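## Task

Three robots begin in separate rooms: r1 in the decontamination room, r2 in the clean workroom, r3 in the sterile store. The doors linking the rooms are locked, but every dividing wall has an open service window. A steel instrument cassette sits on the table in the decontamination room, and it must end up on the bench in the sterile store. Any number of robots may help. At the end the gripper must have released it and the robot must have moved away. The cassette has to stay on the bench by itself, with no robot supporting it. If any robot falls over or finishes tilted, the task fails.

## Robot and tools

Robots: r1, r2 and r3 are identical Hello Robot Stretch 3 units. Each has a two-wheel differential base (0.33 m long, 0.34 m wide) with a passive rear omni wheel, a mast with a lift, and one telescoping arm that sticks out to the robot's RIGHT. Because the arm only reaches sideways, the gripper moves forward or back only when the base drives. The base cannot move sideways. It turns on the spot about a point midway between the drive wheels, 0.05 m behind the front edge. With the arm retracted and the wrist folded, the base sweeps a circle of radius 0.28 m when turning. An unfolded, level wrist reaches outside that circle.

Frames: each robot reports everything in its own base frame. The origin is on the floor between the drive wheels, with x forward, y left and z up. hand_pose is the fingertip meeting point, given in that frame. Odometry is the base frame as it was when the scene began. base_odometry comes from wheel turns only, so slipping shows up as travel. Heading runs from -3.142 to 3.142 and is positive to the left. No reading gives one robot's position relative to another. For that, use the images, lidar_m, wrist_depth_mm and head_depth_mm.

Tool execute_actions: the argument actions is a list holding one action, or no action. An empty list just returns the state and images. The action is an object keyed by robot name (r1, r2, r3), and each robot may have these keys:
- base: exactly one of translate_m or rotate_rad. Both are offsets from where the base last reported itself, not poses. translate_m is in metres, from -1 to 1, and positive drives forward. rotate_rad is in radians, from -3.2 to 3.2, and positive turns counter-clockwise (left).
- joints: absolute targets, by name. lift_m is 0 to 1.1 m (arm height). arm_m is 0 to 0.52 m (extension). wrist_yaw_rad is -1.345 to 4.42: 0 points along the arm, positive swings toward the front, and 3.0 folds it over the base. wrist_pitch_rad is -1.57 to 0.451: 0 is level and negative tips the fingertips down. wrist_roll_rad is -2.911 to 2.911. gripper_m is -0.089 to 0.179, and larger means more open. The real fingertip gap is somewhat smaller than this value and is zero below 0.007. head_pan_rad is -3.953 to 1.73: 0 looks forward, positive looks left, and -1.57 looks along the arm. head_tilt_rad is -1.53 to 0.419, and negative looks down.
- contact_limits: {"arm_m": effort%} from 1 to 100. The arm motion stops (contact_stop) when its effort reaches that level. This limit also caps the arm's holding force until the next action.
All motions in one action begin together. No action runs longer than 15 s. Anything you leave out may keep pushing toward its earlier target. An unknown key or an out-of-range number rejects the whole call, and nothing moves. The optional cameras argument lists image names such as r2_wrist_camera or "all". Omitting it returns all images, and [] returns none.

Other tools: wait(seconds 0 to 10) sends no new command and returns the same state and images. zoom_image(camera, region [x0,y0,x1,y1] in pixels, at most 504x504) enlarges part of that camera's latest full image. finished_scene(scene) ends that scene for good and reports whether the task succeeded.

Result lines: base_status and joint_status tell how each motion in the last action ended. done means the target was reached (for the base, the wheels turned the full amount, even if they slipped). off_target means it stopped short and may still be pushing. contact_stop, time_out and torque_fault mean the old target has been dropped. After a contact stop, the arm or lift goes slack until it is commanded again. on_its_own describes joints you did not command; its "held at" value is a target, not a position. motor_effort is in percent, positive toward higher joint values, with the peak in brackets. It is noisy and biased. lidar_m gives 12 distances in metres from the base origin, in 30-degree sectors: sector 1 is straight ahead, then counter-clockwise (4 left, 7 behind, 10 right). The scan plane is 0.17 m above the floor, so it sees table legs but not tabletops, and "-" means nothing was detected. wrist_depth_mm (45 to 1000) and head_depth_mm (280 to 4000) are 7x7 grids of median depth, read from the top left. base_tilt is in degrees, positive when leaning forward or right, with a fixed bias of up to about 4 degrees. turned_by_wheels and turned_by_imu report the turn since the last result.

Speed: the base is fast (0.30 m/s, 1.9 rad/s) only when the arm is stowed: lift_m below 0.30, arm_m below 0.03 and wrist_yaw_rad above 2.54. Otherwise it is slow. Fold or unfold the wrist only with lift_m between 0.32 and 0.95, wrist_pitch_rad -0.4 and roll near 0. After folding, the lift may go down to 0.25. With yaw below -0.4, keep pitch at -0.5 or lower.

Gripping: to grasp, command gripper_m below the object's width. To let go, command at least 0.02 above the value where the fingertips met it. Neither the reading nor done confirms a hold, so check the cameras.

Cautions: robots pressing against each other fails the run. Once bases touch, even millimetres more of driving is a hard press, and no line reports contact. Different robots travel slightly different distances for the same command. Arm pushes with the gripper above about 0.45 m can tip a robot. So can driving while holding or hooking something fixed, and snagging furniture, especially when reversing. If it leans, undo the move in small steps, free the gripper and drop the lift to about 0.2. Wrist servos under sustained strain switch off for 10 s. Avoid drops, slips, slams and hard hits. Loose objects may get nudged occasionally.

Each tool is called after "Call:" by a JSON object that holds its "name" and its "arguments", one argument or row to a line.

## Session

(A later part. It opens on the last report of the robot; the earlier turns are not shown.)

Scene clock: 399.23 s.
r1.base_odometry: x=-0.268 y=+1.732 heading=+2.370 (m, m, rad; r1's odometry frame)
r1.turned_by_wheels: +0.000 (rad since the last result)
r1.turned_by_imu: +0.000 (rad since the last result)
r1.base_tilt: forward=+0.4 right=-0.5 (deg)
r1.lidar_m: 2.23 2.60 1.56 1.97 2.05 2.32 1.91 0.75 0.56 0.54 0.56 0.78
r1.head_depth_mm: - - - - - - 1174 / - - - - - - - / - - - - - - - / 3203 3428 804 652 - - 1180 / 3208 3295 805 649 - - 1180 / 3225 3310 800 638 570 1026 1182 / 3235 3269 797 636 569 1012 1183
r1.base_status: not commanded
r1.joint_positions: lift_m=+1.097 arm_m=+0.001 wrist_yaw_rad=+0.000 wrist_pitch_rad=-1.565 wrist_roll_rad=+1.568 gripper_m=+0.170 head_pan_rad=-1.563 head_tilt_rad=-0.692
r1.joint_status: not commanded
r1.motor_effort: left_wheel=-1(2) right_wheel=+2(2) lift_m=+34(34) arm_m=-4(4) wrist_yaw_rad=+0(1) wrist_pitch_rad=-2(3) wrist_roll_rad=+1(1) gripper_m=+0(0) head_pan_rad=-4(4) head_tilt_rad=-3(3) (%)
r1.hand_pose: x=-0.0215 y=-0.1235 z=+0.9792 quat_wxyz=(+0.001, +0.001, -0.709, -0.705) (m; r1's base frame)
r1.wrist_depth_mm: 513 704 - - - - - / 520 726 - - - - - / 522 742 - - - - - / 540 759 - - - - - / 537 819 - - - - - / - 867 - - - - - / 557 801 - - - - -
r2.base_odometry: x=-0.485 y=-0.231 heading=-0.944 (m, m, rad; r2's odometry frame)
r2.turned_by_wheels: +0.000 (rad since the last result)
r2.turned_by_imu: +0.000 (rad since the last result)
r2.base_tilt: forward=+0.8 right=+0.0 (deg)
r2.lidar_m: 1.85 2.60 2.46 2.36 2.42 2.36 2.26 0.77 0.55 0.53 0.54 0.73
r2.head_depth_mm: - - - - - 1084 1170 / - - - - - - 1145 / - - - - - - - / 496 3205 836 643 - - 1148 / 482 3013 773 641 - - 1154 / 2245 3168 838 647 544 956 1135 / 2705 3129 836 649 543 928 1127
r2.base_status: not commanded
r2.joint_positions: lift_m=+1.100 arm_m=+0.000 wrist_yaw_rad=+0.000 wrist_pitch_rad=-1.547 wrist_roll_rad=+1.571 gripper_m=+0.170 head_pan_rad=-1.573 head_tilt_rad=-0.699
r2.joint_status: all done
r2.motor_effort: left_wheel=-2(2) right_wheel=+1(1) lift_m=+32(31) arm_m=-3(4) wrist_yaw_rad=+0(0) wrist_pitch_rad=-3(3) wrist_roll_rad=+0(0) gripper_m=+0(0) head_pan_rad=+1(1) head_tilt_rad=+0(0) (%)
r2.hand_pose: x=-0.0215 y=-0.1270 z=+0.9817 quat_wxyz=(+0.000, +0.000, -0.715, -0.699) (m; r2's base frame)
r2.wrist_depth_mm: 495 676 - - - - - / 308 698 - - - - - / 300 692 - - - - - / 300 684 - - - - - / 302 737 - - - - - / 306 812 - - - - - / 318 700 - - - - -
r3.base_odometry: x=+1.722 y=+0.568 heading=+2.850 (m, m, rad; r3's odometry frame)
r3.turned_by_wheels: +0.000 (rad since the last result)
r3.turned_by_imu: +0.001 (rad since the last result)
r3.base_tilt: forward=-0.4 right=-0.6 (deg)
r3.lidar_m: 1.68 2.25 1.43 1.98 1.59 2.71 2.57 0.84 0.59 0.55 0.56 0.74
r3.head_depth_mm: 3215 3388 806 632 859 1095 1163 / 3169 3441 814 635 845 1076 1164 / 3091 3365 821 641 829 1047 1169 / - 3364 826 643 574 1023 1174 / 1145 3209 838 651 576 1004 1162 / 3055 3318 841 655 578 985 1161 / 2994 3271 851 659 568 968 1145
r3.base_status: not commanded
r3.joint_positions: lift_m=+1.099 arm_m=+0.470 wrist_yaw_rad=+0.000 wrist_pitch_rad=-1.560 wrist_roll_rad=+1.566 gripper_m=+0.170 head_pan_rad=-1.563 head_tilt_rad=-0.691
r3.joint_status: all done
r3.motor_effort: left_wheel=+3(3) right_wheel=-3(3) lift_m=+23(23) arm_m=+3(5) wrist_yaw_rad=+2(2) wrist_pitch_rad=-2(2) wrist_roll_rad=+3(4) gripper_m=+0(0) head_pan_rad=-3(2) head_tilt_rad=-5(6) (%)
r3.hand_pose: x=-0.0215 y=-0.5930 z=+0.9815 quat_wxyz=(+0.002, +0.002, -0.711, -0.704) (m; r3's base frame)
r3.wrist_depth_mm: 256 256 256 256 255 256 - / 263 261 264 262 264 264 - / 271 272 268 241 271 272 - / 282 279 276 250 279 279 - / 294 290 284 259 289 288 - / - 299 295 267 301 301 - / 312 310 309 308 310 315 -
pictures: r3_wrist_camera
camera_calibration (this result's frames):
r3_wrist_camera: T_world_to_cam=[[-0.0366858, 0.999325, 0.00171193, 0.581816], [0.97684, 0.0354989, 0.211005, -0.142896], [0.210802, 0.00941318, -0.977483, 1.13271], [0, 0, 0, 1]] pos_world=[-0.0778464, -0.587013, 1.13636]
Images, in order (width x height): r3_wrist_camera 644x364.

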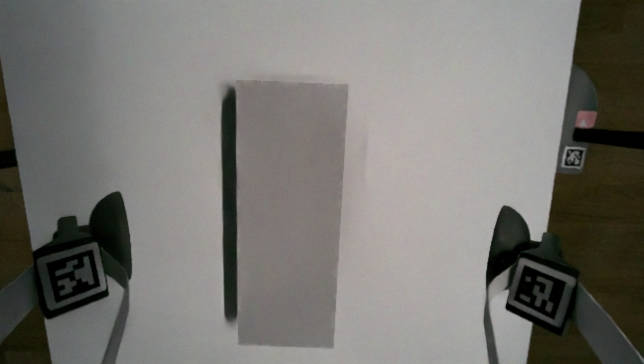

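Call:
{"name": "execute_actions", "arguments": {
  "actions": [
    {"r3":{"joints":{"arm_m":0.49,"lift_m":0.99}}}
  ],
  "cameras": []
}}

Call:
{"name": "execute_actions", "arguments": {
  "actions": [
    {"r3":{"joints":{"gripper_m":-0.04}}}
  ],
  "cameras": []
}}

Call:
{"name": "execute_actions", "arguments": {
  "actions": [
    {"r3":{"joints":{"gripper_m":-0.03,"lift_m":1.1}}}
  ],
  "cameras": []
}}

Call:
{"name": "execute_actions", "arguments": {
  "actions": [
    {"r3":{"joints":{"gripper_m":-0.04,"arm_m":0}}}
  ],
  "cameras": []
}}

Call:
{"name": "execute_actions", "arguments": {
  "actions": [
    {"r3":{"base":{"rotate_rad":1.55},"joints":{"gripper_m":-0.03}}}
  ],
  "cameras": []
}}

Call:
{"name": "execute_actions", "arguments": {
  "actions": [
    {"r3":{"base":{"translate_m":0.5},"joints":{"gripper_m":-0.04}}}
  ],
  "cameras": []
}}

Call:
{"name": "execute_actions", "arguments": {
  "actions": [
    {"r3":{"base":{"translate_m":0.4},"joints":{"gripper_m":-0.03}}}
  ],
  "cameras": []
}}

Call:
{"name": "execute_actions", "arguments": {
  "actions": [
    {"r3":{"base":{"rotate_rad":1.55},"joints":{"gripper_m":-0.04}}}
  ],
  "cameras": []
}}

Call:
{"name": "execute_actions", "arguments": {
  "actions": [
    {"r3":{"joints":{"gripper_m":-0.03,"arm_m":0.4,"head_tilt_rad":-1.0}}}
  ],
  "cameras": ["r3_wrist_camera","r3_nav_camera"]
}}

Scene clock: 411.47 s.
r1.base_odometry: x=-0.268 y=+1.732 heading=+2.370 (m, m, rad; r1's odometry frame)
r1.turned_by_wheels: +0.000 (rad since the last result)
r1.turned_by_imu: +0.000 (rad since the last result)
r1.base_tilt: forward=+0.4 right=-0.5 (deg)
r1.lidar_m: 2.24 2.61 1.56 1.98 2.05 2.31 1.91 0.75 0.56 0.54 0.56 0.78
r1.head_depth_mm: - - - - - - 1173 / - - - - - - - / - - - - - - - / 3199 3417 806 651 - - 1188 / 3200 3335 804 648 - - 1185 / 3238 3289 799 638 570 1025 1184 / 3217 3299 797 634 570 1017 1182
r1.base_status: not commanded
r1.joint_positions: lift_m=+1.097 arm_m=+0.001 wrist_yaw_rad=+0.000 wrist_pitch_rad=-1.565 wrist_roll_rad=+1.568 gripper_m=+0.170 head_pan_rad=-1.563 head_tilt_rad=-0.692
r1.joint_status: not commanded
r1.motor_effort: left_wheel=-1(1) right_wheel=+2(2) lift_m=+35(35) arm_m=-4(3) wrist_yaw_rad=+0(0) wrist_pitch_rad=-3(3) wrist_roll_rad=+1(1) gripper_m=+0(0) head_pan_rad=-4(3) head_tilt_rad=-3(3) (%)
r1.hand_pose: x=-0.0215 y=-0.1235 z=+0.9792 quat_wxyz=(+0.001, +0.001, -0.709, -0.705) (m; r1's base frame)
r1.wrist_depth_mm: 509 724 - - - - - / 520 725 - - - - - / 533 735 - - - - - / 540 738 - - - - - / 533 848 - - - - - / - 874 - - - - - / 570 835 - - - - -
r2.base_odometry: x=-0.485 y=-0.231 heading=-0.944 (m, m, rad; r2's odometry frame)
r2.turned_by_wheels: +0.000 (rad since the last result)
r2.turned_by_imu: +0.000 (rad since the last result)
r2.base_tilt: forward=+0.8 right=+0.1 (deg)
r2.lidar_m: 1.86 2.59 2.46 2.36 2.42 2.36 2.26 0.76 0.55 0.53 0.54 0.73
r2.head_depth_mm: - - - - - 1078 1169 / - - - - - - 1150 / - - - - - - - / 2694 1823 786 636 - - 1150 / 458 523 770 627 - - 1157 / 444 3021 800 648 542 958 1133 / 2449 3156 836 649 544 929 1125
r2.base_status: not commanded
r2.joint_positions: lift_m=+1.100 arm_m=+0.000 wrist_yaw_rad=+0.000 wrist_pitch_rad=-1.547 wrist_roll_rad=+1.571 gripper_m=+0.170 head_pan_rad=-1.573 head_tilt_rad=-0.699
r2.joint_status: not commanded
r2.motor_effort: left_wheel=-1(2) right_wheel=+1(1) lift_m=+31(33) arm_m=-3(3) wrist_yaw_rad=+0(1) wrist_pitch_rad=-3(3) wrist_roll_rad=+0(0) gripper_m=-1(0) head_pan_rad=+1(2) head_tilt_rad=-1(0) (%)
r2.hand_pose: x=-0.0215 y=-0.1270 z=+0.9817 quat_wxyz=(+0.000, +0.000, -0.715, -0.699) (m; r2's base frame)
r2.wrist_depth_mm: 492 705 - - - - - / 310 717 - - - - - / 299 692 - - - - - / 299 669 - - - - - / 305 747 - - - - - / 304 815 - - - - - / 321 686 - - - - -
r3.base_odometry: x=+1.722 y=+0.568 heading=+2.850 (m, m, rad; r3's odometry frame)
r3.turned_by_wheels: +0.000 (rad since the last result)
r3.turned_by_imu: +0.001 (rad since the last result)
r3.base_tilt: forward=-0.4 right=-0.8 (deg)
r3.lidar_m: 1.67 2.25 1.42 1.98 1.59 2.72 2.58 0.84 0.58 0.55 0.56 0.74
r3.head_depth_mm: 3080 - 804 634 861 1098 1156 / - 3239 812 638 845 1071 1165 / - 3484 819 640 828 1047 1168 / 3014 - 827 636 574 1031 1166 / 1135 3255 835 649 577 1005 1164 / 3063 3337 842 653 578 991 1157 / 3033 3270 852 657 567 967 1155
r3.base_status: not commanded
r3.joint_positions: lift_m=+0.990 arm_m=+0.490 wrist_yaw_rad=+0.000 wrist_pitch_rad=-1.560 wrist_roll_rad=+1.566 gripper_m=+0.170 head_pan_rad=-1.563 head_tilt_rad=-0.691
r3.joint_status: all done
r3.motor_effort: left_wheel=+3(3) right_wheel=-4(4) lift_m=+14(18) arm_m=+3(5) wrist_yaw_rad=+0(1) wrist_pitch_rad=-2(2) wrist_roll_rad=+3(3) gripper_m=+0(0) head_pan_rad=-2(2) head_tilt_rad=-5(5) (%)
r3.hand_pose: x=-0.0215 y=-0.6130 z=+0.8725 quat_wxyz=(+0.002, +0.002, -0.711, -0.704) (m; r3's base frame)
r3.wrist_depth_mm: 155 155 154 155 155 156 155 / 159 160 158 129 158 160 160 / 165 163 135 133 135 164 165 / 170 169 139 137 167 170 169 / - 175 144 142 173 174 175 / - 181 148 146 179 181 181 / 186 187 153 151 186 188 187
pictures: none
No camera images: the call's "cameras" was empty. Leave "cameras" out to get every camera's image.

Scene clock: 415.13 s.
r1.base_odometry: x=-0.268 y=+1.732 heading=+2.370 (m, m, rad; r1's odometry frame)
r1.turned_by_wheels: +0.000 (rad since the last result)
r1.turned_by_imu: +0.000 (rad since the last result)
r1.base_tilt: forward=+0.4 right=-0.5 (deg)
r1.lidar_m: 2.23 2.61 1.56 1.98 2.05 2.32 1.91 0.75 0.56 0.54 0.56 0.78
r1.head_depth_mm: - - - - - - 1172 / - - - - - - - / - - - - - - - / 3177 3394 805 651 - - 1185 / 3217 3325 803 649 - - 1186 / 3214 3298 801 638 572 1027 1184 / 3236 3275 797 634 568 1013 1183
r1.base_status: not commanded
r1.joint_positions: lift_m=+1.097 arm_m=+0.001 wrist_yaw_rad=+0.000 wrist_pitch_rad=-1.565 wrist_roll_rad=+1.568 gripper_m=+0.170 head_pan_rad=-1.563 head_tilt_rad=-0.692
r1.joint_status: not commanded
r1.motor_effort: left_wheel=-1(1) right_wheel=+2(2) lift_m=+34(35) arm_m=-4(3) wrist_yaw_rad=+0(1) wrist_pitch_rad=-3(2) wrist_roll_rad=+1(1) gripper_m=+0(0) head_pan_rad=-4(4) head_tilt_rad=-3(4) (%)
r1.hand_pose: x=-0.0215 y=-0.1235 z=+0.9792 quat_wxyz=(+0.001, +0.001, -0.709, -0.705) (m; r1's base frame)
r1.wrist_depth_mm: 514 706 - - - - - / 525 708 - - - - - / 522 743 - - - - - / 533 752 - - - - - / 540 812 - - - - - / - 849 - - - - - / 555 803 - - - - -
r2.base_odometry: x=-0.485 y=-0.231 heading=-0.944 (m, m, rad; r2's odometry frame)
r2.turned_by_wheels: +0.000 (rad since the last result)
r2.turned_by_imu: +0.000 (rad since the last result)
r2.base_tilt: forward=+0.7 right=+0.1 (deg)
r2.lidar_m: 1.86 2.59 2.45 2.35 2.42 2.36 2.26 0.77 0.55 0.52 0.54 0.73
r2.head_depth_mm: - - - - - 1085 1173 / - - - - - - 1143 / - - - - - - - / 2692 553 819 640 - - 1148 / 459 533 770 638 - - 1152 / 444 3007 803 650 544 954 1136 / 2411 3176 837 647 544 927 1130
r2.base_status: not commanded
r2.joint_positions: lift_m=+1.100 arm_m=+0.000 wrist_yaw_rad=+0.000 wrist_pitch_rad=-1.547 wrist_roll_rad=+1.571 gripper_m=+0.170 head_pan_rad=-1.573 head_tilt_rad=-0.699
r2.joint_status: not commanded
r2.motor_effort: left_wheel=-3(2) right_wheel=+1(1) lift_m=+32(33) arm_m=-3(3) wrist_yaw_rad=+0(0) wrist_pitch_rad=-4(3) wrist_roll_rad=+0(0) gripper_m=+0(0) head_pan_rad=+1(1) head_tilt_rad=+0(0) (%)
r2.hand_pose: x=-0.0215 y=-0.1270 z=+0.9817 quat_wxyz=(+0.000, +0.000, -0.715, -0.699) (m; r2's base frame)
r2.wrist_depth_mm: 493 701 - - - - - / 308 707 - - - - - / 300 696 - - - - - / 300 695 - - - - - / 302 745 - - - - - / 305 806 - - - - - / 319 689 - - - - -
r3.base_odometry: x=+1.722 y=+0.568 heading=+2.850 (m, m, rad; r3's odometry frame)
r3.turned_by_wheels: +0.000 (rad since the last result)
r3.turned_by_imu: +0.005 (rad since the last result)
r3.base_tilt: forward=-0.7 right=-1.1 (deg)
r3.lidar_m: 1.70 2.26 1.42 1.98 1.59 2.71 2.57 0.84 0.59 0.55 0.57 0.75
r3.head_depth_mm: 3106 - 816 640 866 1095 1164 / - 3353 823 643 851 1082 1167 / - 3468 836 650 836 1056 1173 / 3085 - 844 642 824 1032 1179 / 1141 3258 852 657 583 1013 1178 / 3041 3304 857 665 587 991 1155 / 3049 3367 867 667 575 974 1163
r3.base_status: not commanded
r3.joint_positions: lift_m=+0.991 arm_m=+0.490 wrist_yaw_rad=+0.000 wrist_pitch_rad=-1.570 wrist_roll_rad=+1.568 gripper_m=-0.033 head_pan_rad=-1.563 head_tilt_rad=-0.692
r3.joint_status: gripper_m off_target (ended at -0.033, target -0.040)
r3.on_its_own: gripper_m is held at -0.036, not at your -0.040, by its stall guard, which is still easing
r3.motor_effort: left_wheel=+0(3) right_wheel=-2(3) lift_m=+5(14) arm_m=+3(3) wrist_yaw_rad=+0(0) wrist_pitch_rad=+0(2) wrist_roll_rad=+1(3) gripper_m=-50(100) head_pan_rad=-2(2) head_tilt_rad=-5(6) (%)
r3.hand_pose: x=-0.0215 y=-0.6105 z=+0.8733 quat_wxyz=(+0.002, +0.001, -0.707, -0.707) (m; r3's base frame)
r3.wrist_depth_mm: 163 162 163 163 162 162 163 / 167 166 165 133 165 167 168 / 173 173 169 136 138 173 173 / 178 178 175 141 144 178 178 / 183 185 147 147 146 184 184 / 190 190 153 153 154 190 191 / 196 197 194 158 194 197 198
pictures: none
No camera images: the call's "cameras" was empty. Leave "cameras" out to get every camera's image.

Scene clock: 418.07 s.
r1.base_odometry: x=-0.268 y=+1.732 heading=+2.370 (m, m, rad; r1's odometry frame)
r1.turned_by_wheels: +0.000 (rad since the last result)
r1.turned_by_imu: +0.000 (rad since the last result)
r1.base_tilt: forward=+0.3 right=-0.5 (deg)
r1.lidar_m: 2.24 2.61 1.56 1.97 2.06 2.32 1.91 0.75 0.56 0.54 0.56 0.78
r1.head_depth_mm: - - - - - - 1175 / - - - - - - - / - - - - - - - / 3186 3428 807 651 - - 1184 / 3196 3305 803 649 - - 1187 / 3228 3261 800 638 571 1030 1181 / 3218 3288 797 636 569 1012 1179
r1.base_status: not commanded
r1.joint_positions: lift_m=+1.097 arm_m=+0.001 wrist_yaw_rad=+0.000 wrist_pitch_rad=-1.565 wrist_roll_rad=+1.568 gripper_m=+0.170 head_pan_rad=-1.563 head_tilt_rad=-0.692
r1.joint_status: not commanded
r1.motor_effort: left_wheel=-1(2) right_wheel=+2(2) lift_m=+35(35) arm_m=-4(4) wrist_yaw_rad=+0(0) wrist_pitch_rad=-2(2) wrist_roll_rad=+1(1) gripper_m=-1(0) head_pan_rad=-3(4) head_tilt_rad=-3(3) (%)
r1.hand_pose: x=-0.0215 y=-0.1235 z=+0.9792 quat_wxyz=(+0.001, +0.001, -0.709, -0.705) (m; r1's base frame)
r1.wrist_depth_mm: 518 697 - - - - - / 520 718 - - - - - / 528 757 - - - - - / 536 771 - - - - - / 531 821 - - - - - / - 855 - - - - - / 559 802 - - - - -
r2.base_odometry: x=-0.485 y=-0.231 heading=-0.944 (m, m, rad; r2's odometry frame)
r2.turned_by_wheels: +0.000 (rad since the last result)
r2.turned_by_imu: +0.000 (rad since the last result)
r2.base_tilt: forward=+0.8 right=+0.0 (deg)
r2.lidar_m: 1.85 2.59 2.47 2.35 2.42 2.36 2.26 0.77 0.55 0.53 0.54 0.73
r2.head_depth_mm: - - - - - 1081 1173 / - - - - - - 1148 / - - - - - - - / 485 3223 613 648 - - 1154 / 464 3019 607 648 - - 1152 / 2220 3175 803 648 543 960 1130 / 2699 3187 837 649 542 921 1128
r2.base_status: not commanded
r2.joint_positions: lift_m=+1.100 arm_m=+0.000 wrist_yaw_rad=+0.000 wrist_pitch_rad=-1.547 wrist_roll_rad=+1.571 gripper_m=+0.170 head_pan_rad=-1.573 head_tilt_rad=-0.699
r2.joint_status: not commanded
r2.motor_effort: left_wheel=-2(2) right_wheel=+1(1) lift_m=+32(33) arm_m=-3(3) wrist_yaw_rad=+1(1) wrist_pitch_rad=-3(3) wrist_roll_rad=+0(0) gripper_m=+0(0) head_pan_rad=+2(2) head_tilt_rad=+0(0) (%)
r2.hand_pose: x=-0.0215 y=-0.1270 z=+0.9817 quat_wxyz=(+0.000, +0.000, -0.715, -0.699) (m; r2's base frame)
r2.wrist_depth_mm: 492 699 - - - - - / 306 698 - - - - - / 302 685 - - - - - / 299 706 - - - - - / 304 756 - - - - - / 307 792 - - - - - / 320 694 - - - - -
r3.base_odometry: x=+1.722 y=+0.568 heading=+2.850 (m, m, rad; r3's odometry frame)
r3.turned_by_wheels: +0.000 (rad since the last result)
r3.turned_by_imu: -0.006 (rad since the last result)
r3.base_tilt: forward=-0.5 right=-0.7 (deg)
r3.lidar_m: 1.66 2.25 1.42 1.98 1.59 2.72 2.57 0.84 0.58 0.55 0.57 0.74
r3.head_depth_mm: 3212 3349 802 631 862 1106 1156 / 3159 3402 811 637 847 1079 1165 / 3068 3317 732 640 835 1055 1159 / - 3304 735 644 572 1029 1166 / 1154 3134 646 647 575 1005 1158 / 3020 3333 808 650 577 986 1163 / 2987 3277 846 658 566 972 1144
r3.base_status: not commanded
r3.joint_positions: lift_m=+1.099 arm_m=+0.490 wrist_yaw_rad=+0.000 wrist_pitch_rad=-1.560 wrist_roll_rad=+1.569 gripper_m=-0.016 head_pan_rad=-1.564 head_tilt_rad=-0.694
r3.joint_status: gripper_m off_target (ended at -0.016, target -0.030); the others done
r3.on_its_own: gripper_m is held at -0.015, not at your -0.030, by its stall guard, which is still easing
r3.motor_effort: left_wheel=+0(14) right_wheel=-1(21) lift_m=+24(27) arm_m=+1(2) wrist_yaw_rad=+1(0) wrist_pitch_rad=-3(4) wrist_roll_rad=+1(2) gripper_m=-3(46) head_pan_rad=-2(2) head_tilt_rad=-3(6) (%)
r3.hand_pose: x=-0.0215 y=-0.6130 z=+0.9814 quat_wxyz=(+0.001, +0.001, -0.710, -0.704) (m; r3's base frame)
r3.wrist_depth_mm: 257 256 254 256 256 257 257 / 263 263 259 129 262 264 - / 274 271 136 132 133 273 275 / 283 280 140 137 277 280 - / - 289 144 142 142 287 - / - 298 149 147 148 299 - / - 309 156 153 308 309 -
pictures: none
No camera images: the call's "cameras" was empty. Leave "cameras" out to get every camera's image.

Scene clock: 422.87 s.
r1.base_odometry: x=-0.268 y=+1.732 heading=+2.370 (m, m, rad; r1's odometry frame)
r1.turned_by_wheels: +0.000 (rad since the last result)
r1.turned_by_imu: +0.000 (rad since the last result)
r1.base_tilt: forward=+0.4 right=-0.5 (deg)
r1.lidar_m: 2.24 2.60 1.56 1.97 2.05 2.31 1.91 0.75 0.56 0.54 0.56 0.78
r1.head_depth_mm: - - - - - - 1172 / - - - - - - - / - - - - - - - / 3199 3410 806 650 - - 1183 / 3208 3288 806 649 - - 1184 / 3241 3290 801 638 570 1028 1181 / 3248 3276 798 635 569 1015 1178
r1.base_status: not commanded
r1.joint_positions: lift_m=+1.097 arm_m=+0.001 wrist_yaw_rad=+0.000 wrist_pitch_rad=-1.565 wrist_roll_rad=+1.568 gripper_m=+0.170 head_pan_rad=-1.563 head_tilt_rad=-0.692
r1.joint_status: not commanded
r1.motor_effort: left_wheel=-1(2) right_wheel=+2(2) lift_m=+35(35) arm_m=-4(4) wrist_yaw_rad=+0(0) wrist_pitch_rad=-3(3) wrist_roll_rad=+1(1) gripper_m=+0(0) head_pan_rad=-4(3) head_tilt_rad=-3(3) (%)
r1.hand_pose: x=-0.0215 y=-0.1235 z=+0.9792 quat_wxyz=(+0.001, +0.001, -0.709, -0.705) (m; r1's base frame)
r1.wrist_depth_mm: 506 714 - - - - - / 512 723 - - - - - / 523 734 - - - - - / 530 754 - - - - - / 547 815 - - - - - / - 842 - - - - - / 567 794 - - - - -
r2.base_odometry: x=-0.485 y=-0.231 heading=-0.944 (m, m, rad; r2's odometry frame)
r2.turned_by_wheels: +0.000 (rad since the last result)
r2.turned_by_imu: +0.000 (rad since the last result)
r2.base_tilt: forward=+0.9 right=+0.1 (deg)
r2.lidar_m: 1.85 2.59 2.46 2.35 2.42 2.36 2.26 0.77 0.55 0.53 0.54 0.73
r2.head_depth_mm: - - - - - 1082 1177 / - - - - - - 1147 / - - - - - - - / 986 3041 836 648 - - 1152 / 1177 3073 835 648 - - 1151 / 2717 3139 838 649 543 954 1136 / 2687 3158 836 648 543 925 1128
r2.base_status: not commanded
r2.joint_positions: lift_m=+1.100 arm_m=+0.000 wrist_yaw_rad=+0.000 wrist_pitch_rad=-1.547 wrist_roll_rad=+1.571 gripper_m=+0.170 head_pan_rad=-1.573 head_tilt_rad=-0.699
r2.joint_status: not commanded
r2.motor_effort: left_wheel=-2(2) right_wheel=+1(1) lift_m=+32(33) arm_m=-3(3) wrist_yaw_rad=+0(0) wrist_pitch_rad=-4(3) wrist_roll_rad=+0(0) gripper_m=+1(1) head_pan_rad=+2(1) head_tilt_rad=+0(0) (%)
r2.hand_pose: x=-0.0215 y=-0.1270 z=+0.9817 quat_wxyz=(+0.000, +0.000, -0.715, -0.699) (m; r2's base frame)
r2.wrist_depth_mm: 491 691 - - - - - / 307 699 - - - - - / 297 695 - - - - - / 299 678 - - - - - / 301 733 - - - - - / 307 797 - - - - - / 318 692 - - - - -
r3.base_odometry: x=+1.722 y=+0.568 heading=+2.850 (m, m, rad; r3's odometry frame)
r3.turned_by_wheels: +0.000 (rad since the last result)
r3.turned_by_imu: +0.001 (rad since the last result)
r3.base_tilt: forward=-0.4 right=-0.8 (deg)
r3.lidar_m: 1.67 2.25 1.43 1.98 1.59 2.72 2.57 0.84 0.59 0.55 0.57 0.74
r3.head_depth_mm: - - - - - - - / - - - - - - - / - - - - - - - / 3173 3283 827 664 - - - / 1137 3209 830 651 - 1042 - / 3064 3326 841 652 578 992 - / 3038 3219 846 658 566 971 1144
r3.base_status: not commanded
r3.joint_positions: lift_m=+1.099 arm_m=+0.000 wrist_yaw_rad=+0.000 wrist_pitch_rad=-1.560 wrist_roll_rad=+1.569 gripper_m=-0.015 head_pan_rad=-1.564 head_tilt_rad=-0.694
r3.joint_status: gripper_m off_target (ended at -0.015, target -0.040); the others done
r3.on_its_own: gripper_m is held at -0.016, not at your -0.040, by its stall guard, which is still easing
r3.motor_effort: left_wheel=-1(0) right_wheel=-1(1) lift_m=+24(24) arm_m=-3(5) wrist_yaw_rad=-1(2) wrist_pitch_rad=-2(2) wrist_roll_rad=+1(1) gripper_m=-32(100) head_pan_rad=-2(2) head_tilt_rad=-4(3) (%)
r3.hand_pose: x=-0.0215 y=-0.1235 z=+0.9814 quat_wxyz=(+0.001, +0.001, -0.710, -0.704) (m; r3's base frame)
r3.wrist_depth_mm: 559 810 - - - - - / 553 813 - 129 - - - / 560 799 136 133 131 - - / 559 795 140 137 - - - / 555 742 144 142 142 - - / 551 719 150 148 149 - - / 354 871 157 153 - - -
pictures: none
No camera images: the call's "cameras" was empty. Leave "cameras" out to get every camera's image.

Scene clock: 426.30 s.
r1.base_odometry: x=-0.268 y=+1.732 heading=+2.370 (m, m, rad; r1's odometry frame)
r1.turned_by_wheels: +0.000 (rad since the last result)
r1.turned_by_imu: +0.000 (rad since the last result)
r1.base_tilt: forward=+0.4 right=-0.5 (deg)
r1.lidar_m: 2.24 2.61 1.56 1.98 2.05 2.31 1.92 0.75 0.56 0.54 0.56 0.78
r1.head_depth_mm: - - - - - - 1176 / - - - - - - - / - - - - - - - / 3223 3425 807 652 - - 1186 / 3225 3342 803 649 - - 1186 / 3251 3319 801 637 570 1027 1181 / 3229 3287 796 635 570 1016 1179
r1.base_status: not commanded
r1.joint_positions: lift_m=+1.097 arm_m=+0.001 wrist_yaw_rad=+0.000 wrist_pitch_rad=-1.565 wrist_roll_rad=+1.568 gripper_m=+0.170 head_pan_rad=-1.563 head_tilt_rad=-0.692
r1.joint_status: not commanded
r1.motor_effort: left_wheel=-1(1) right_wheel=+2(2) lift_m=+34(34) arm_m=-4(4) wrist_yaw_rad=-1(0) wrist_pitch_rad=-3(3) wrist_roll_rad=+1(1) gripper_m=+0(0) head_pan_rad=-3(4) head_tilt_rad=-3(3) (%)
r1.hand_pose: x=-0.0215 y=-0.1235 z=+0.9792 quat_wxyz=(+0.001, +0.001, -0.709, -0.705) (m; r1's base frame)
r1.wrist_depth_mm: 505 712 - - - - - / 520 720 - - - - - / 529 735 - - - - - / 533 750 - - - - - / 540 827 - - - - - / - 861 - - - - - / 568 806 - - - - -
r2.base_odometry: x=-0.485 y=-0.231 heading=-0.944 (m, m, rad; r2's odometry frame)
r2.turned_by_wheels: +0.000 (rad since the last result)
r2.turned_by_imu: +0.000 (rad since the last result)
r2.base_tilt: forward=+0.7 right=+0.1 (deg)
r2.lidar_m: 1.86 2.59 2.46 2.35 2.42 2.36 2.26 0.77 0.55 0.53 0.54 0.73
r2.head_depth_mm: - - - - - 1089 1168 / - - - - - - 1148 / - - - - - - - / 2830 3238 835 648 - - 1147 / 2423 3085 832 647 - - 1148 / 2417 3170 833 648 543 956 1134 / 2664 3167 835 647 543 924 1128
r2.base_status: not commanded
r2.joint_positions: lift_m=+1.100 arm_m=+0.000 wrist_yaw_rad=+0.000 wrist_pitch_rad=-1.547 wrist_roll_rad=+1.571 gripper_m=+0.170 head_pan_rad=-1.573 head_tilt_rad=-0.699
r2.joint_status: not commanded
r2.motor_effort: left_wheel=-2(2) right_wheel=+1(1) lift_m=+32(33) arm_m=-3(3) wrist_yaw_rad=+0(0) wrist_pitch_rad=-3(3) wrist_roll_rad=+0(0) gripper_m=+0(1) head_pan_rad=+2(2) head_tilt_rad=+0(0) (%)
r2.hand_pose: x=-0.0215 y=-0.1270 z=+0.9817 quat_wxyz=(+0.000, +0.000, -0.715, -0.699) (m; r2's base frame)
r2.wrist_depth_mm: 493 696 - - - - - / 305 700 - - - - - / 299 702 - - - - - / 299 679 - - - - - / 304 745 - - - - - / 306 797 - - - - - / 320 704 - - - - -
r3.base_odometry: x=+1.722 y=+0.568 heading=-1.884 (m, m, rad; r3's odometry frame)
r3.turned_by_wheels: +1.550 (rad since the last result)
r3.turned_by_imu: +1.575 (rad since the last result)
r3.base_tilt: forward=-0.5 right=-0.7 (deg)
r3.lidar_m: 1.98 1.60 2.74 2.57 0.86 0.59 0.55 0.56 0.73 1.60 2.24 1.42
r3.head_depth_mm: - - - - - - - / - - - - - - - / - - - - - - - / 1947 2136 2369 2004 - - - / 1892 2138 2333 1955 - 1336 - / 1851 2105 2360 1988 1633 1371 - / 1850 2071 2324 1982 1629 1374 1224
r3.base_status: done
r3.joint_positions: lift_m=+1.099 arm_m=+0.000 wrist_yaw_rad=+0.000 wrist_pitch_rad=-1.560 wrist_roll_rad=+1.569 gripper_m=-0.013 head_pan_rad=-1.564 head_tilt_rad=-0.694
r3.joint_status: gripper_m off_target (ended at -0.013, target -0.030)
r3.on_its_own: gripper_m is held at -0.015, not at your -0.030, by its stall guard, which is still easing
r3.motor_effort: left_wheel=-3(8) right_wheel=+2(6) lift_m=+24(24) arm_m=-3(3) wrist_yaw_rad=+0(1) wrist_pitch_rad=-2(2) wrist_roll_rad=+1(1) gripper_m=-34(100) head_pan_rad=-2(2) head_tilt_rad=-4(4) (%)
r3.hand_pose: x=-0.0215 y=-0.1235 z=+0.9814 quat_wxyz=(+0.001, +0.001, -0.710, -0.704) (m; r3's base frame)
r3.wrist_depth_mm: - - - - - - - / - - - 128 - - - / - - 136 133 132 - - / - - 140 138 - - - / - - 143 142 142 - - / - - 150 148 148 - - / - - 158 153 - - -
pictures: none
No camera images: the call's "cameras" was empty. Leave "cameras" out to get every camera's image.

Scene clock: 432.87 s.
r1.base_odometry: x=-0.268 y=+1.732 heading=+2.370 (m, m, rad; r1's odometry frame)
r1.turned_by_wheels: +0.000 (rad since the last result)
r1.turned_by_imu: +0.000 (rad since the last result)
r1.base_tilt: forward=+0.3 right=-0.5 (deg)
r1.lidar_m: 2.23 2.60 1.56 1.98 2.05 2.32 1.90 0.75 0.55 0.54 0.56 0.78
r1.head_depth_mm: - - - - - - 1173 / - - - - - - - / - - - - - - - / 3196 3440 807 650 - - 1179 / 3204 3335 805 650 - - 1184 / 3219 3308 800 636 569 1026 1181 / 3231 3294 794 637 570 1015 1178
r1.base_status: not commanded
r1.joint_positions: lift_m=+1.097 arm_m=+0.001 wrist_yaw_rad=+0.000 wrist_pitch_rad=-1.565 wrist_roll_rad=+1.568 gripper_m=+0.170 head_pan_rad=-1.563 head_tilt_rad=-0.692
r1.joint_status: not commanded
r1.motor_effort: left_wheel=-1(1) right_wheel=+2(2) lift_m=+34(34) arm_m=-4(3) wrist_yaw_rad=+0(1) wrist_pitch_rad=-3(2) wrist_roll_rad=+1(1) gripper_m=-1(0) head_pan_rad=-4(4) head_tilt_rad=-3(3) (%)
r1.hand_pose: x=-0.0215 y=-0.1235 z=+0.9792 quat_wxyz=(+0.001, +0.001, -0.709, -0.705) (m; r1's base frame)
r1.wrist_depth_mm: 516 716 - - - - - / 513 731 - - - - - / 523 726 - - - - - / 543 785 - - - - - / 541 832 - - - - - / - 844 - - - - - / 570 822 - - - - -
r2.base_odometry: x=-0.485 y=-0.231 heading=-0.944 (m, m, rad; r2's odometry frame)
r2.turned_by_wheels: +0.000 (rad since the last result)
r2.turned_by_imu: +0.000 (rad since the last result)
r2.base_tilt: forward=+0.9 right=+0.1 (deg)
r2.lidar_m: 1.86 2.60 2.46 2.35 2.43 2.36 2.26 0.76 0.55 0.53 0.54 0.73
r2.head_depth_mm: - - - - - 1086 1168 / - - - - - - 1146 / - - - - - - - / 2835 3210 835 647 - - 1148 / 2435 3169 834 647 - - 1149 / 2675 3166 837 648 543 957 1134 / 2710 3171 838 648 544 925 1132
r2.base_status: not commanded
r2.joint_positions: lift_m=+1.100 arm_m=+0.000 wrist_yaw_rad=+0.000 wrist_pitch_rad=-1.547 wrist_roll_rad=+1.571 gripper_m=+0.170 head_pan_rad=-1.573 head_tilt_rad=-0.699
r2.joint_status: not commanded
r2.motor_effort: left_wheel=-2(2) right_wheel=+1(1) lift_m=+32(33) arm_m=-3(3) wrist_yaw_rad=+0(0) wrist_pitch_rad=-3(3) wrist_roll_rad=+0(0) gripper_m=+0(0) head_pan_rad=+2(1) head_tilt_rad=+0(1) (%)
r2.hand_pose: x=-0.0215 y=-0.1270 z=+0.9817 quat_wxyz=(+0.000, +0.000, -0.715, -0.699) (m; r2's base frame)
r2.wrist_depth_mm: 492 698 - - - - - / 306 708 - - - - - / 302 694 - - - - - / 301 700 - - - - - / 305 754 - - - - - / 306 806 - - - - - / 320 693 - - - - -
r3.base_odometry: x=+1.568 y=+0.092 heading=-1.884 (m, m, rad; r3's odometry frame)
r3.turned_by_wheels: +0.000 (rad since the last result)
r3.turned_by_imu: +0.000 (rad since the last result)
r3.base_tilt: forward=-0.5 right=-0.8 (deg)
r3.lidar_m: 1.48 1.50 1.24 2.61 1.63 1.12 1.05 1.07 1.38 2.16 2.19 0.95
r3.head_depth_mm: - - - - - - - / - - - - - - - / - - - - - - - / 1896 2122 2349 1993 - - - / 1870 2088 2326 1990 - 1327 - / 1834 2072 2269 1988 1604 1370 - / 1807 2016 2296 1998 1627 1371 1224
r3.base_status: done
r3.joint_positions: lift_m=+1.099 arm_m=+0.000 wrist_yaw_rad=+0.000 wrist_pitch_rad=-1.560 wrist_roll_rad=+1.569 gripper_m=-0.007 head_pan_rad=-1.564 head_tilt_rad=-0.694
r3.joint_status: gripper_m off_target (ended at -0.007, target -0.040)
r3.on_its_own: gripper_m is held at -0.009, not at your -0.040, by its stall guard, which is still easing
r3.motor_effort: left_wheel=-3(5) right_wheel=+1(6) lift_m=+24(24) arm_m=-3(3) wrist_yaw_rad=-1(0) wrist_pitch_rad=-3(3) wrist_roll_rad=+1(1) gripper_m=-32(100) head_pan_rad=-3(2) head_tilt_rad=-4(3) (%)
r3.hand_pose: x=-0.0215 y=-0.1235 z=+0.9814 quat_wxyz=(+0.001, +0.001, -0.710, -0.704) (m; r3's base frame)
r3.wrist_depth_mm: - - - - - - - / - - - 129 - - - / - - 136 132 132 - - / - - 141 137 - - - / - - 144 142 141 - - / - - 151 148 148 - - / - - 158 154 - - -
pictures: none
No camera images: the call's "cameras" was empty. Leave "cameras" out to get every camera's image.

Scene clock: 438.43 s.
r1.base_odometry: x=-0.268 y=+1.732 heading=+2.370 (m, m, rad; r1's odometry frame)
r1.turned_by_wheels: +0.000 (rad since the last result)
r1.turned_by_imu: +0.000 (rad since the last result)
r1.base_tilt: forward=+0.4 right=-0.5 (deg)
r1.lidar_m: 2.23 2.61 1.56 1.97 2.05 2.32 1.91 0.75 0.55 0.54 0.56 0.78
r1.head_depth_mm: - - - - - - 1175 / - - - - - - - / - - - - - - - / 3239 3403 807 652 - - 1185 / 3219 3326 803 650 - - 1180 / 3235 3286 801 638 571 1031 1185 / 3219 3295 797 636 569 1015 1183
r1.base_status: not commanded
r1.joint_positions: lift_m=+1.097 arm_m=+0.001 wrist_yaw_rad=+0.000 wrist_pitch_rad=-1.565 wrist_roll_rad=+1.568 gripper_m=+0.170 head_pan_rad=-1.563 head_tilt_rad=-0.692
r1.joint_status: not commanded
r1.motor_effort: left_wheel=-2(1) right_wheel=+2(2) lift_m=+34(34) arm_m=-4(4) wrist_yaw_rad=+0(0) wrist_pitch_rad=-3(3) wrist_roll_rad=+1(1) gripper_m=+0(0) head_pan_rad=-4(4) head_tilt_rad=-3(3) (%)
r1.hand_pose: x=-0.0215 y=-0.1235 z=+0.9792 quat_wxyz=(+0.001, +0.001, -0.709, -0.705) (m; r1's base frame)
r1.wrist_depth_mm: 509 708 - - - - - / 522 712 - - - - - / 526 745 - - - - - / 525 756 - - - - - / 539 836 - - - - - / - 856 - - - - - / 569 808 - - - - -
r2.base_odometry: x=-0.485 y=-0.231 heading=-0.944 (m, m, rad; r2's odometry frame)
r2.turned_by_wheels: +0.000 (rad since the last result)
r2.turned_by_imu: +0.000 (rad since the last result)
r2.base_tilt: forward=+0.8 right=+0.1 (deg)
r2.lidar_m: 1.85 2.59 2.46 2.35 2.42 2.36 2.26 0.77 0.55 0.53 0.54 0.73
r2.head_depth_mm: - - - - - 1084 1167 / - - - - - - 1143 / - - - - - - - / 2887 3198 836 647 - - 1141 / 2440 3175 834 649 - - 1150 / 2692 3187 837 647 543 958 1136 / 2698 3175 834 646 544 923 1127
r2.base_status: not commanded
r2.joint_positions: lift_m=+1.100 arm_m=+0.000 wrist_yaw_rad=+0.000 wrist_pitch_rad=-1.547 wrist_roll_rad=+1.571 gripper_m=+0.170 head_pan_rad=-1.573 head_tilt_rad=-0.699
r2.joint_status: not commanded
r2.motor_effort: left_wheel=-2(1) right_wheel=+1(1) lift_m=+32(33) arm_m=-3(3) wrist_yaw_rad=+0(0) wrist_pitch_rad=-3(3) wrist_roll_rad=+0(0) gripper_m=+1(1) head_pan_rad=+1(1) head_tilt_rad=+0(0) (%)
r2.hand_pose: x=-0.0215 y=-0.1270 z=+0.9817 quat_wxyz=(+0.000, +0.000, -0.715, -0.699) (m; r2's base frame)
r2.wrist_depth_mm: 494 699 - - - - - / 303 710 - - - - - / 301 681 - - - - - / 298 698 - - - - - / 306 744 - - - - - / 305 804 - - - - - / 321 704 - - - - -
r3.base_odometry: x=+1.445 y=-0.288 heading=-1.884 (m, m, rad; r3's odometry frame)
r3.turned_by_wheels: +0.000 (rad since the last result)
r3.turned_by_imu: +0.000 (rad since the last result)
r3.base_tilt: forward=-0.5 right=-0.6 (deg)
r3.lidar_m: 1.08 1.10 1.04 2.65 2.26 1.55 1.46 1.48 1.89 2.13 2.13 0.61
r3.head_depth_mm: - - - - - - - / - - - - - - - / - - - - - - - / 1878 2059 2346 2008 - - - / 1833 2057 2308 1968 - 1327 - / 1823 2025 2279 1983 1616 1378 - / 1794 2012 2300 2006 1630 1370 1230
r3.base_status: done
r3.joint_positions: lift_m=+1.099 arm_m=+0.000 wrist_yaw_rad=+0.000 wrist_pitch_rad=-1.560 wrist_roll_rad=+1.569 gripper_m=-0.002 head_pan_rad=-1.564 head_tilt_rad=-0.694
r3.joint_status: gripper_m off_target (ended at -0.002, target -0.030)
r3.on_its_own: gripper_m is held at -0.004, not at your -0.030, by its stall guard, which is still easing
r3.motor_effort: left_wheel=-2(5) right_wheel=+1(6) lift_m=+25(24) arm_m=-3(3) wrist_yaw_rad=+0(1) wrist_pitch_rad=-3(3) wrist_roll_rad=+1(1) gripper_m=-30(100) head_pan_rad=-1(2) head_tilt_rad=-4(3) (%)
r3.hand_pose: x=-0.0215 y=-0.1235 z=+0.9814 quat_wxyz=(+0.001, +0.001, -0.710, -0.704) (m; r3's base frame)
r3.wrist_depth_mm: - - - - - - - / - - - 130 - - - / - - 136 134 132 - - / - - 141 138 - - - / - - 145 143 142 - - / - - 151 148 149 - - / - - 159 153 - - -
pictures: none
No camera images: the call's "cameras" was empty. Leave "cameras" out to get every camera's image.

Scene clock: 441.87 s.
r1.base_odometry: x=-0.268 y=+1.732 heading=+2.370 (m, m, rad; r1's odometry frame)
r1.turned_by_wheels: +0.000 (rad since the last result)
r1.turned_by_imu: +0.000 (rad since the last result)
r1.base_tilt: forward=+0.4 right=-0.5 (deg)
r1.lidar_m: 2.23 2.60 1.56 1.97 2.04 2.31 1.91 0.75 0.55 0.54 0.56 0.78
r1.head_depth_mm: - - - - - - 1173 / - - - - - - - / - - - - - - - / 3202 3414 806 651 - - 1182 / 3213 3314 803 648 - - 1186 / 3207 3277 798 637 570 1027 1182 / 3224 3282 796 635 568 1014 1183
r1.base_status: not commanded
r1.joint_positions: lift_m=+1.097 arm_m=+0.001 wrist_yaw_rad=+0.000 wrist_pitch_rad=-1.565 wrist_roll_rad=+1.568 gripper_m=+0.170 head_pan_rad=-1.563 head_tilt_rad=-0.692
r1.joint_status: not commanded
r1.motor_effort: left_wheel=-1(1) right_wheel=+2(2) lift_m=+34(35) arm_m=-4(4) wrist_yaw_rad=+0(0) wrist_pitch_rad=-3(2) wrist_roll_rad=+1(1) gripper_m=+0(0) head_pan_rad=-4(4) head_tilt_rad=-3(3) (%)
r1.hand_pose: x=-0.0215 y=-0.1235 z=+0.9792 quat_wxyz=(+0.001, +0.001, -0.709, -0.705) (m; r1's base frame)
r1.wrist_depth_mm: 519 700 - - - - - / 520 732 - - - - - / 523 738 - - - - - / 525 761 - - - - - / 543 829 - - - - - / - 859 - - - - - / 568 799 - - - - -
r2.base_odometry: x=-0.485 y=-0.231 heading=-0.944 (m, m, rad; r2's odometry frame)
r2.turned_by_wheels: +0.000 (rad since the last result)
r2.turned_by_imu: +0.000 (rad since the last result)
r2.base_tilt: forward=+0.8 right=+0.1 (deg)
r2.lidar_m: 1.86 2.59 2.46 2.35 2.42 2.36 2.26 0.77 0.55 0.52 0.54 0.73
r2.head_depth_mm: - - - - - 1082 1173 / - - - - - - 1144 / - - - - - - - / 2669 3223 835 648 - - 1150 / 2701 3163 833 646 - - 1148 / 2681 3152 835 650 544 955 1132 / 2695 3168 834 647 543 927 1130
r2.base_status: not commanded
r2.joint_positions: lift_m=+1.100 arm_m=+0.000 wrist_yaw_rad=+0.000 wrist_pitch_rad=-1.547 wrist_roll_rad=+1.571 gripper_m=+0.170 head_pan_rad=-1.573 head_tilt_rad=-0.699
r2.joint_status: not commanded
r2.motor_effort: left_wheel=-2(3) right_wheel=+1(1) lift_m=+32(33) arm_m=-3(3) wrist_yaw_rad=-1(0) wrist_pitch_rad=-3(3) wrist_roll_rad=+0(0) gripper_m=+0(0) head_pan_rad=+1(1) head_tilt_rad=-1(0) (%)
r2.hand_pose: x=-0.0215 y=-0.1270 z=+0.9817 quat_wxyz=(+0.000, +0.000, -0.715, -0.699) (m; r2's base frame)
r2.wrist_depth_mm: 494 694 - - - - - / 308 688 - - - - - / 299 706 - - - - - / 301 697 - - - - - / 300 736 - - - - - / 307 794 - - - - - / 320 686 - - - - -
r3.base_odometry: x=+1.445 y=-0.288 heading=-0.334 (m, m, rad; r3's odometry frame)
r3.turned_by_wheels: +1.550 (rad since the last result)
r3.turned_by_imu: +1.575 (rad since the last result)
r3.base_tilt: forward=-0.5 right=-0.7 (deg)
r3.lidar_m: 2.65 2.31 1.56 1.46 1.48 1.86 2.12 2.16 0.61 1.08 1.09 1.05
r3.head_depth_mm: - - - - - - - / - - - - - - - / - - - - - - - / 1195 1320 1025 825 - - - / 1159 1310 1030 804 - 1314 - / 1141 1293 1042 809 662 1343 - / 1132 1280 1046 815 666 1319 1218
r3.base_status: done
r3.joint_positions: lift_m=+1.099 arm_m=+0.000 wrist_yaw_rad=+0.000 wrist_pitch_rad=-1.560 wrist_roll_rad=+1.568 gripper_m=-0.023 head_pan_rad=-1.564 head_tilt_rad=-0.694
r3.joint_status: gripper_m off_target (ended at -0.023, target -0.040)
r3.on_its_own: gripper_m is held at -0.024, not at your -0.040, by its stall guard, which is still easing
r3.motor_effort: left_wheel=-2(10) right_wheel=+2(6) lift_m=+24(24) arm_m=-3(3) wrist_yaw_rad=+1(1) wrist_pitch_rad=-2(2) wrist_roll_rad=+1(1) gripper_m=-14(100) head_pan_rad=-3(2) head_tilt_rad=-4(4) (%)
r3.hand_pose: x=-0.0215 y=-0.1235 z=+0.9814 quat_wxyz=(+0.001, +0.001, -0.710, -0.704) (m; r3's base frame)
r3.wrist_depth_mm: 359 - - - - - - / 365 - - 128 - - - / 375 - 135 132 132 - - / 386 - 140 136 - - - / 397 - 143 142 141 - - / 408 - 150 147 148 - - / 425 - 157 153 - - -
pictures: none
No camera images: the call's "cameras" was empty. Leave "cameras" out to get every camera's image.

Scene clock: 446.00 s.
r1.base_odometry: x=-0.268 y=+1.732 heading=+2.370 (m, m, rad; r1's odometry frame)
r1.turned_by_wheels: +0.000 (rad since the last result)
r1.turned_by_imu: +0.000 (rad since the last result)
r1.base_tilt: forward=+0.4 right=-0.4 (deg)
r1.lidar_m: 2.23 2.60 1.56 1.98 2.05 2.32 1.91 0.75 0.56 0.54 0.56 0.78
r1.head_depth_mm: - - - - - - 1171 / - - - - - - - / - - - - - - - / 3201 3404 807 650 - - 1183 / 3225 3291 806 648 - - 1185 / 3212 3303 799 636 570 1030 1183 / 3207 3305 798 635 569 1013 1182
r1.base_status: not commanded
r1.joint_positions: lift_m=+1.097 arm_m=+0.001 wrist_yaw_rad=+0.000 wrist_pitch_rad=-1.565 wrist_roll_rad=+1.568 gripper_m=+0.170 head_pan_rad=-1.563 head_tilt_rad=-0.692
r1.joint_status: not commanded
r1.motor_effort: left_wheel=-1(1) right_wheel=+2(2) lift_m=+34(34) arm_m=-4(4) wrist_yaw_rad=-1(0) wrist_pitch_rad=-3(3) wrist_roll_rad=+1(1) gripper_m=+0(1) head_pan_rad=-4(3) head_tilt_rad=-3(3) (%)
r1.hand_pose: x=-0.0215 y=-0.1235 z=+0.9792 quat_wxyz=(+0.001, +0.001, -0.709, -0.705) (m; r1's base frame)
r1.wrist_depth_mm: 518 712 - - - - - / 511 723 - - - - - / 525 729 - - - - - / 531 767 - - - - - / 532 831 - - - - - / - 860 - - - - - / 561 805 - - - - -
r2.base_odometry: x=-0.485 y=-0.231 heading=-0.944 (m, m, rad; r2's odometry frame)
r2.turned_by_wheels: +0.000 (rad since the last result)
r2.turned_by_imu: +0.000 (rad since the last result)
r2.base_tilt: forward=+0.7 right=+0.2 (deg)
r2.lidar_m: 1.86 2.58 2.45 2.35 2.42 2.36 2.26 0.76 0.55 0.52 0.54 0.73
r2.head_depth_mm: - - - - - 1085 1170 / - - - - - - 1152 / - - - - - - - / 2700 3200 831 647 - - 1148 / 2709 3230 837 649 - - 1156 / 2658 3163 836 649 544 955 1131 / 2696 3217 836 647 544 925 1133
r2.base_status: not commanded
r2.joint_positions: lift_m=+1.100 arm_m=+0.000 wrist_yaw_rad=+0.000 wrist_pitch_rad=-1.547 wrist_roll_rad=+1.571 gripper_m=+0.170 head_pan_rad=-1.573 head_tilt_rad=-0.699
r2.joint_status: not commanded
r2.motor_effort: left_wheel=-1(2) right_wheel=+0(1) lift_m=+32(33) arm_m=-3(3) wrist_yaw_rad=+0(0) wrist_pitch_rad=-3(3) wrist_roll_rad=+0(0) gripper_m=+0(0) head_pan_rad=+2(1) head_tilt_rad=+0(0) (%)
r2.hand_pose: x=-0.0215 y=-0.1270 z=+0.9817 quat_wxyz=(+0.000, +0.000, -0.715, -0.699) (m; r2's base frame)
r2.wrist_depth_mm: 489 705 - - - - - / 308 688 - - - - - / 297 700 - - - - - / 298 706 - - - - - / 306 741 - - - - - / 307 797 - - - - - / 320 694 - - - - -
r3.base_odometry: x=+1.445 y=-0.288 heading=-0.334 (m, m, rad; r3's odometry frame)
r3.turned_by_wheels: +0.000 (rad since the last result)
r3.turned_by_imu: +0.001 (rad since the last result)
r3.base_tilt: forward=-0.5 right=-0.7 (deg)
r3.lidar_m: 2.65 2.31 1.56 1.46 1.47 1.86 2.13 2.16 0.61 1.08 1.10 1.05
r3.head_depth_mm: 935 790 654 1463 1284 1194 1109 / 933 789 668 1465 1326 1207 - / 502 777 685 1453 1345 1211 - / 508 782 688 1442 1337 1213 1105 / 959 771 689 1439 1343 1219 1106 / 961 785 696 1438 1352 1217 1107 / 968 811 700 646 1359 1225 1110
r3.base_status: not commanded
r3.joint_positions: lift_m=+1.099 arm_m=+0.400 wrist_yaw_rad=+0.000 wrist_pitch_rad=-1.560 wrist_roll_rad=+1.568 gripper_m=-0.009 head_pan_rad=-1.564 head_tilt_rad=-0.988
r3.joint_status: gripper_m off_target (ended at -0.009, target -0.030); the others done
r3.on_its_own: gripper_m is held at -0.011, not at your -0.030, by its stall guard, which is still easing
r3.motor_effort: left_wheel=-2(2) right_wheel=+2(2) lift_m=+24(24) arm_m=+3(6) wrist_yaw_rad=+1(0) wrist_pitch_rad=-2(3) wrist_roll_rad=+1(1) gripper_m=-33(77) head_pan_rad=-2(2) head_tilt_rad=-8(38) (%)
r3.hand_pose: x=-0.0215 y=-0.5229 z=+0.9814 quat_wxyz=(+0.001, +0.001, -0.710, -0.704) (m; r3's base frame)
r3.wrist_depth_mm: 347 351 352 326 350 - - / 363 362 357 129 355 - - / 367 369 136 132 131 - - / 385 386 140 137 373 - - / 393 396 145 142 142 - - / 407 411 151 147 148 - - / 425 420 157 153 428 - -
pictures: r3_nav_camera (sideways: a quarter turn counterclockwise sets it upright), r3_wrist_camera
camera_calibration (this result's frames):
r3_nav_camera: T_world_to_cam=[[0.0133158, -0.836041, 0.548505, -0.671411], [-0.999907, -0.0127342, 0.00486466, 0.0517551], [0.00291773, -0.548519, -0.836133, 1.04571], [0, 0, 0, 1]] pos_world=[0.0576396, 0.0129242, 1.24237]
r3_wrist_camera: T_world_to_cam=[[-0.0336725, 0.99943, 0.0023119, 0.511245], [0.976937, 0.0324265, 0.211053, -0.147023], [0.210857, 0.00936525, -0.977472, 1.13193], [0, 0, 0, 1]] pos_world=[-0.0778278, -0.516787, 1.13627]
Images, in order (width x height): r3_nav_camera 672x504, r3_wrist_camera 644x364.

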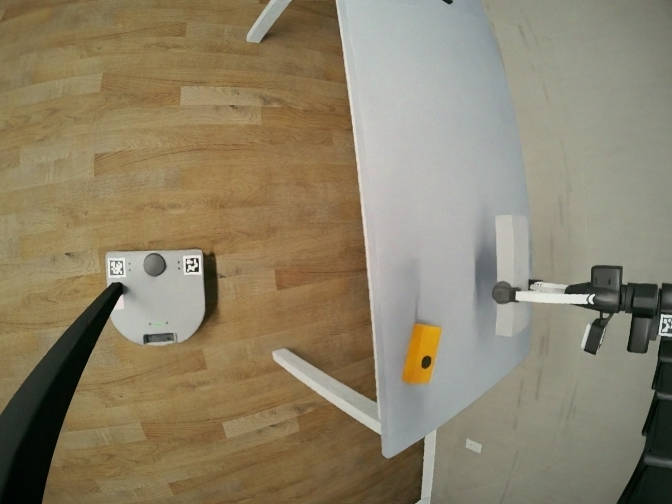

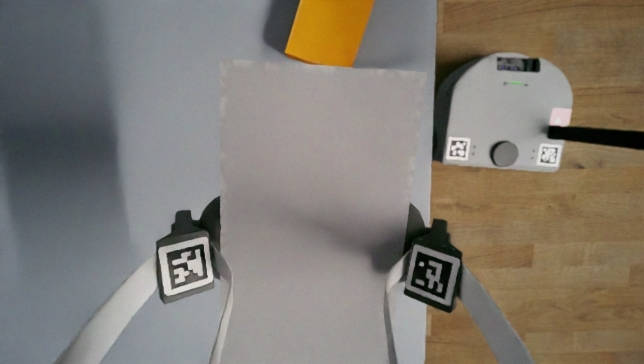

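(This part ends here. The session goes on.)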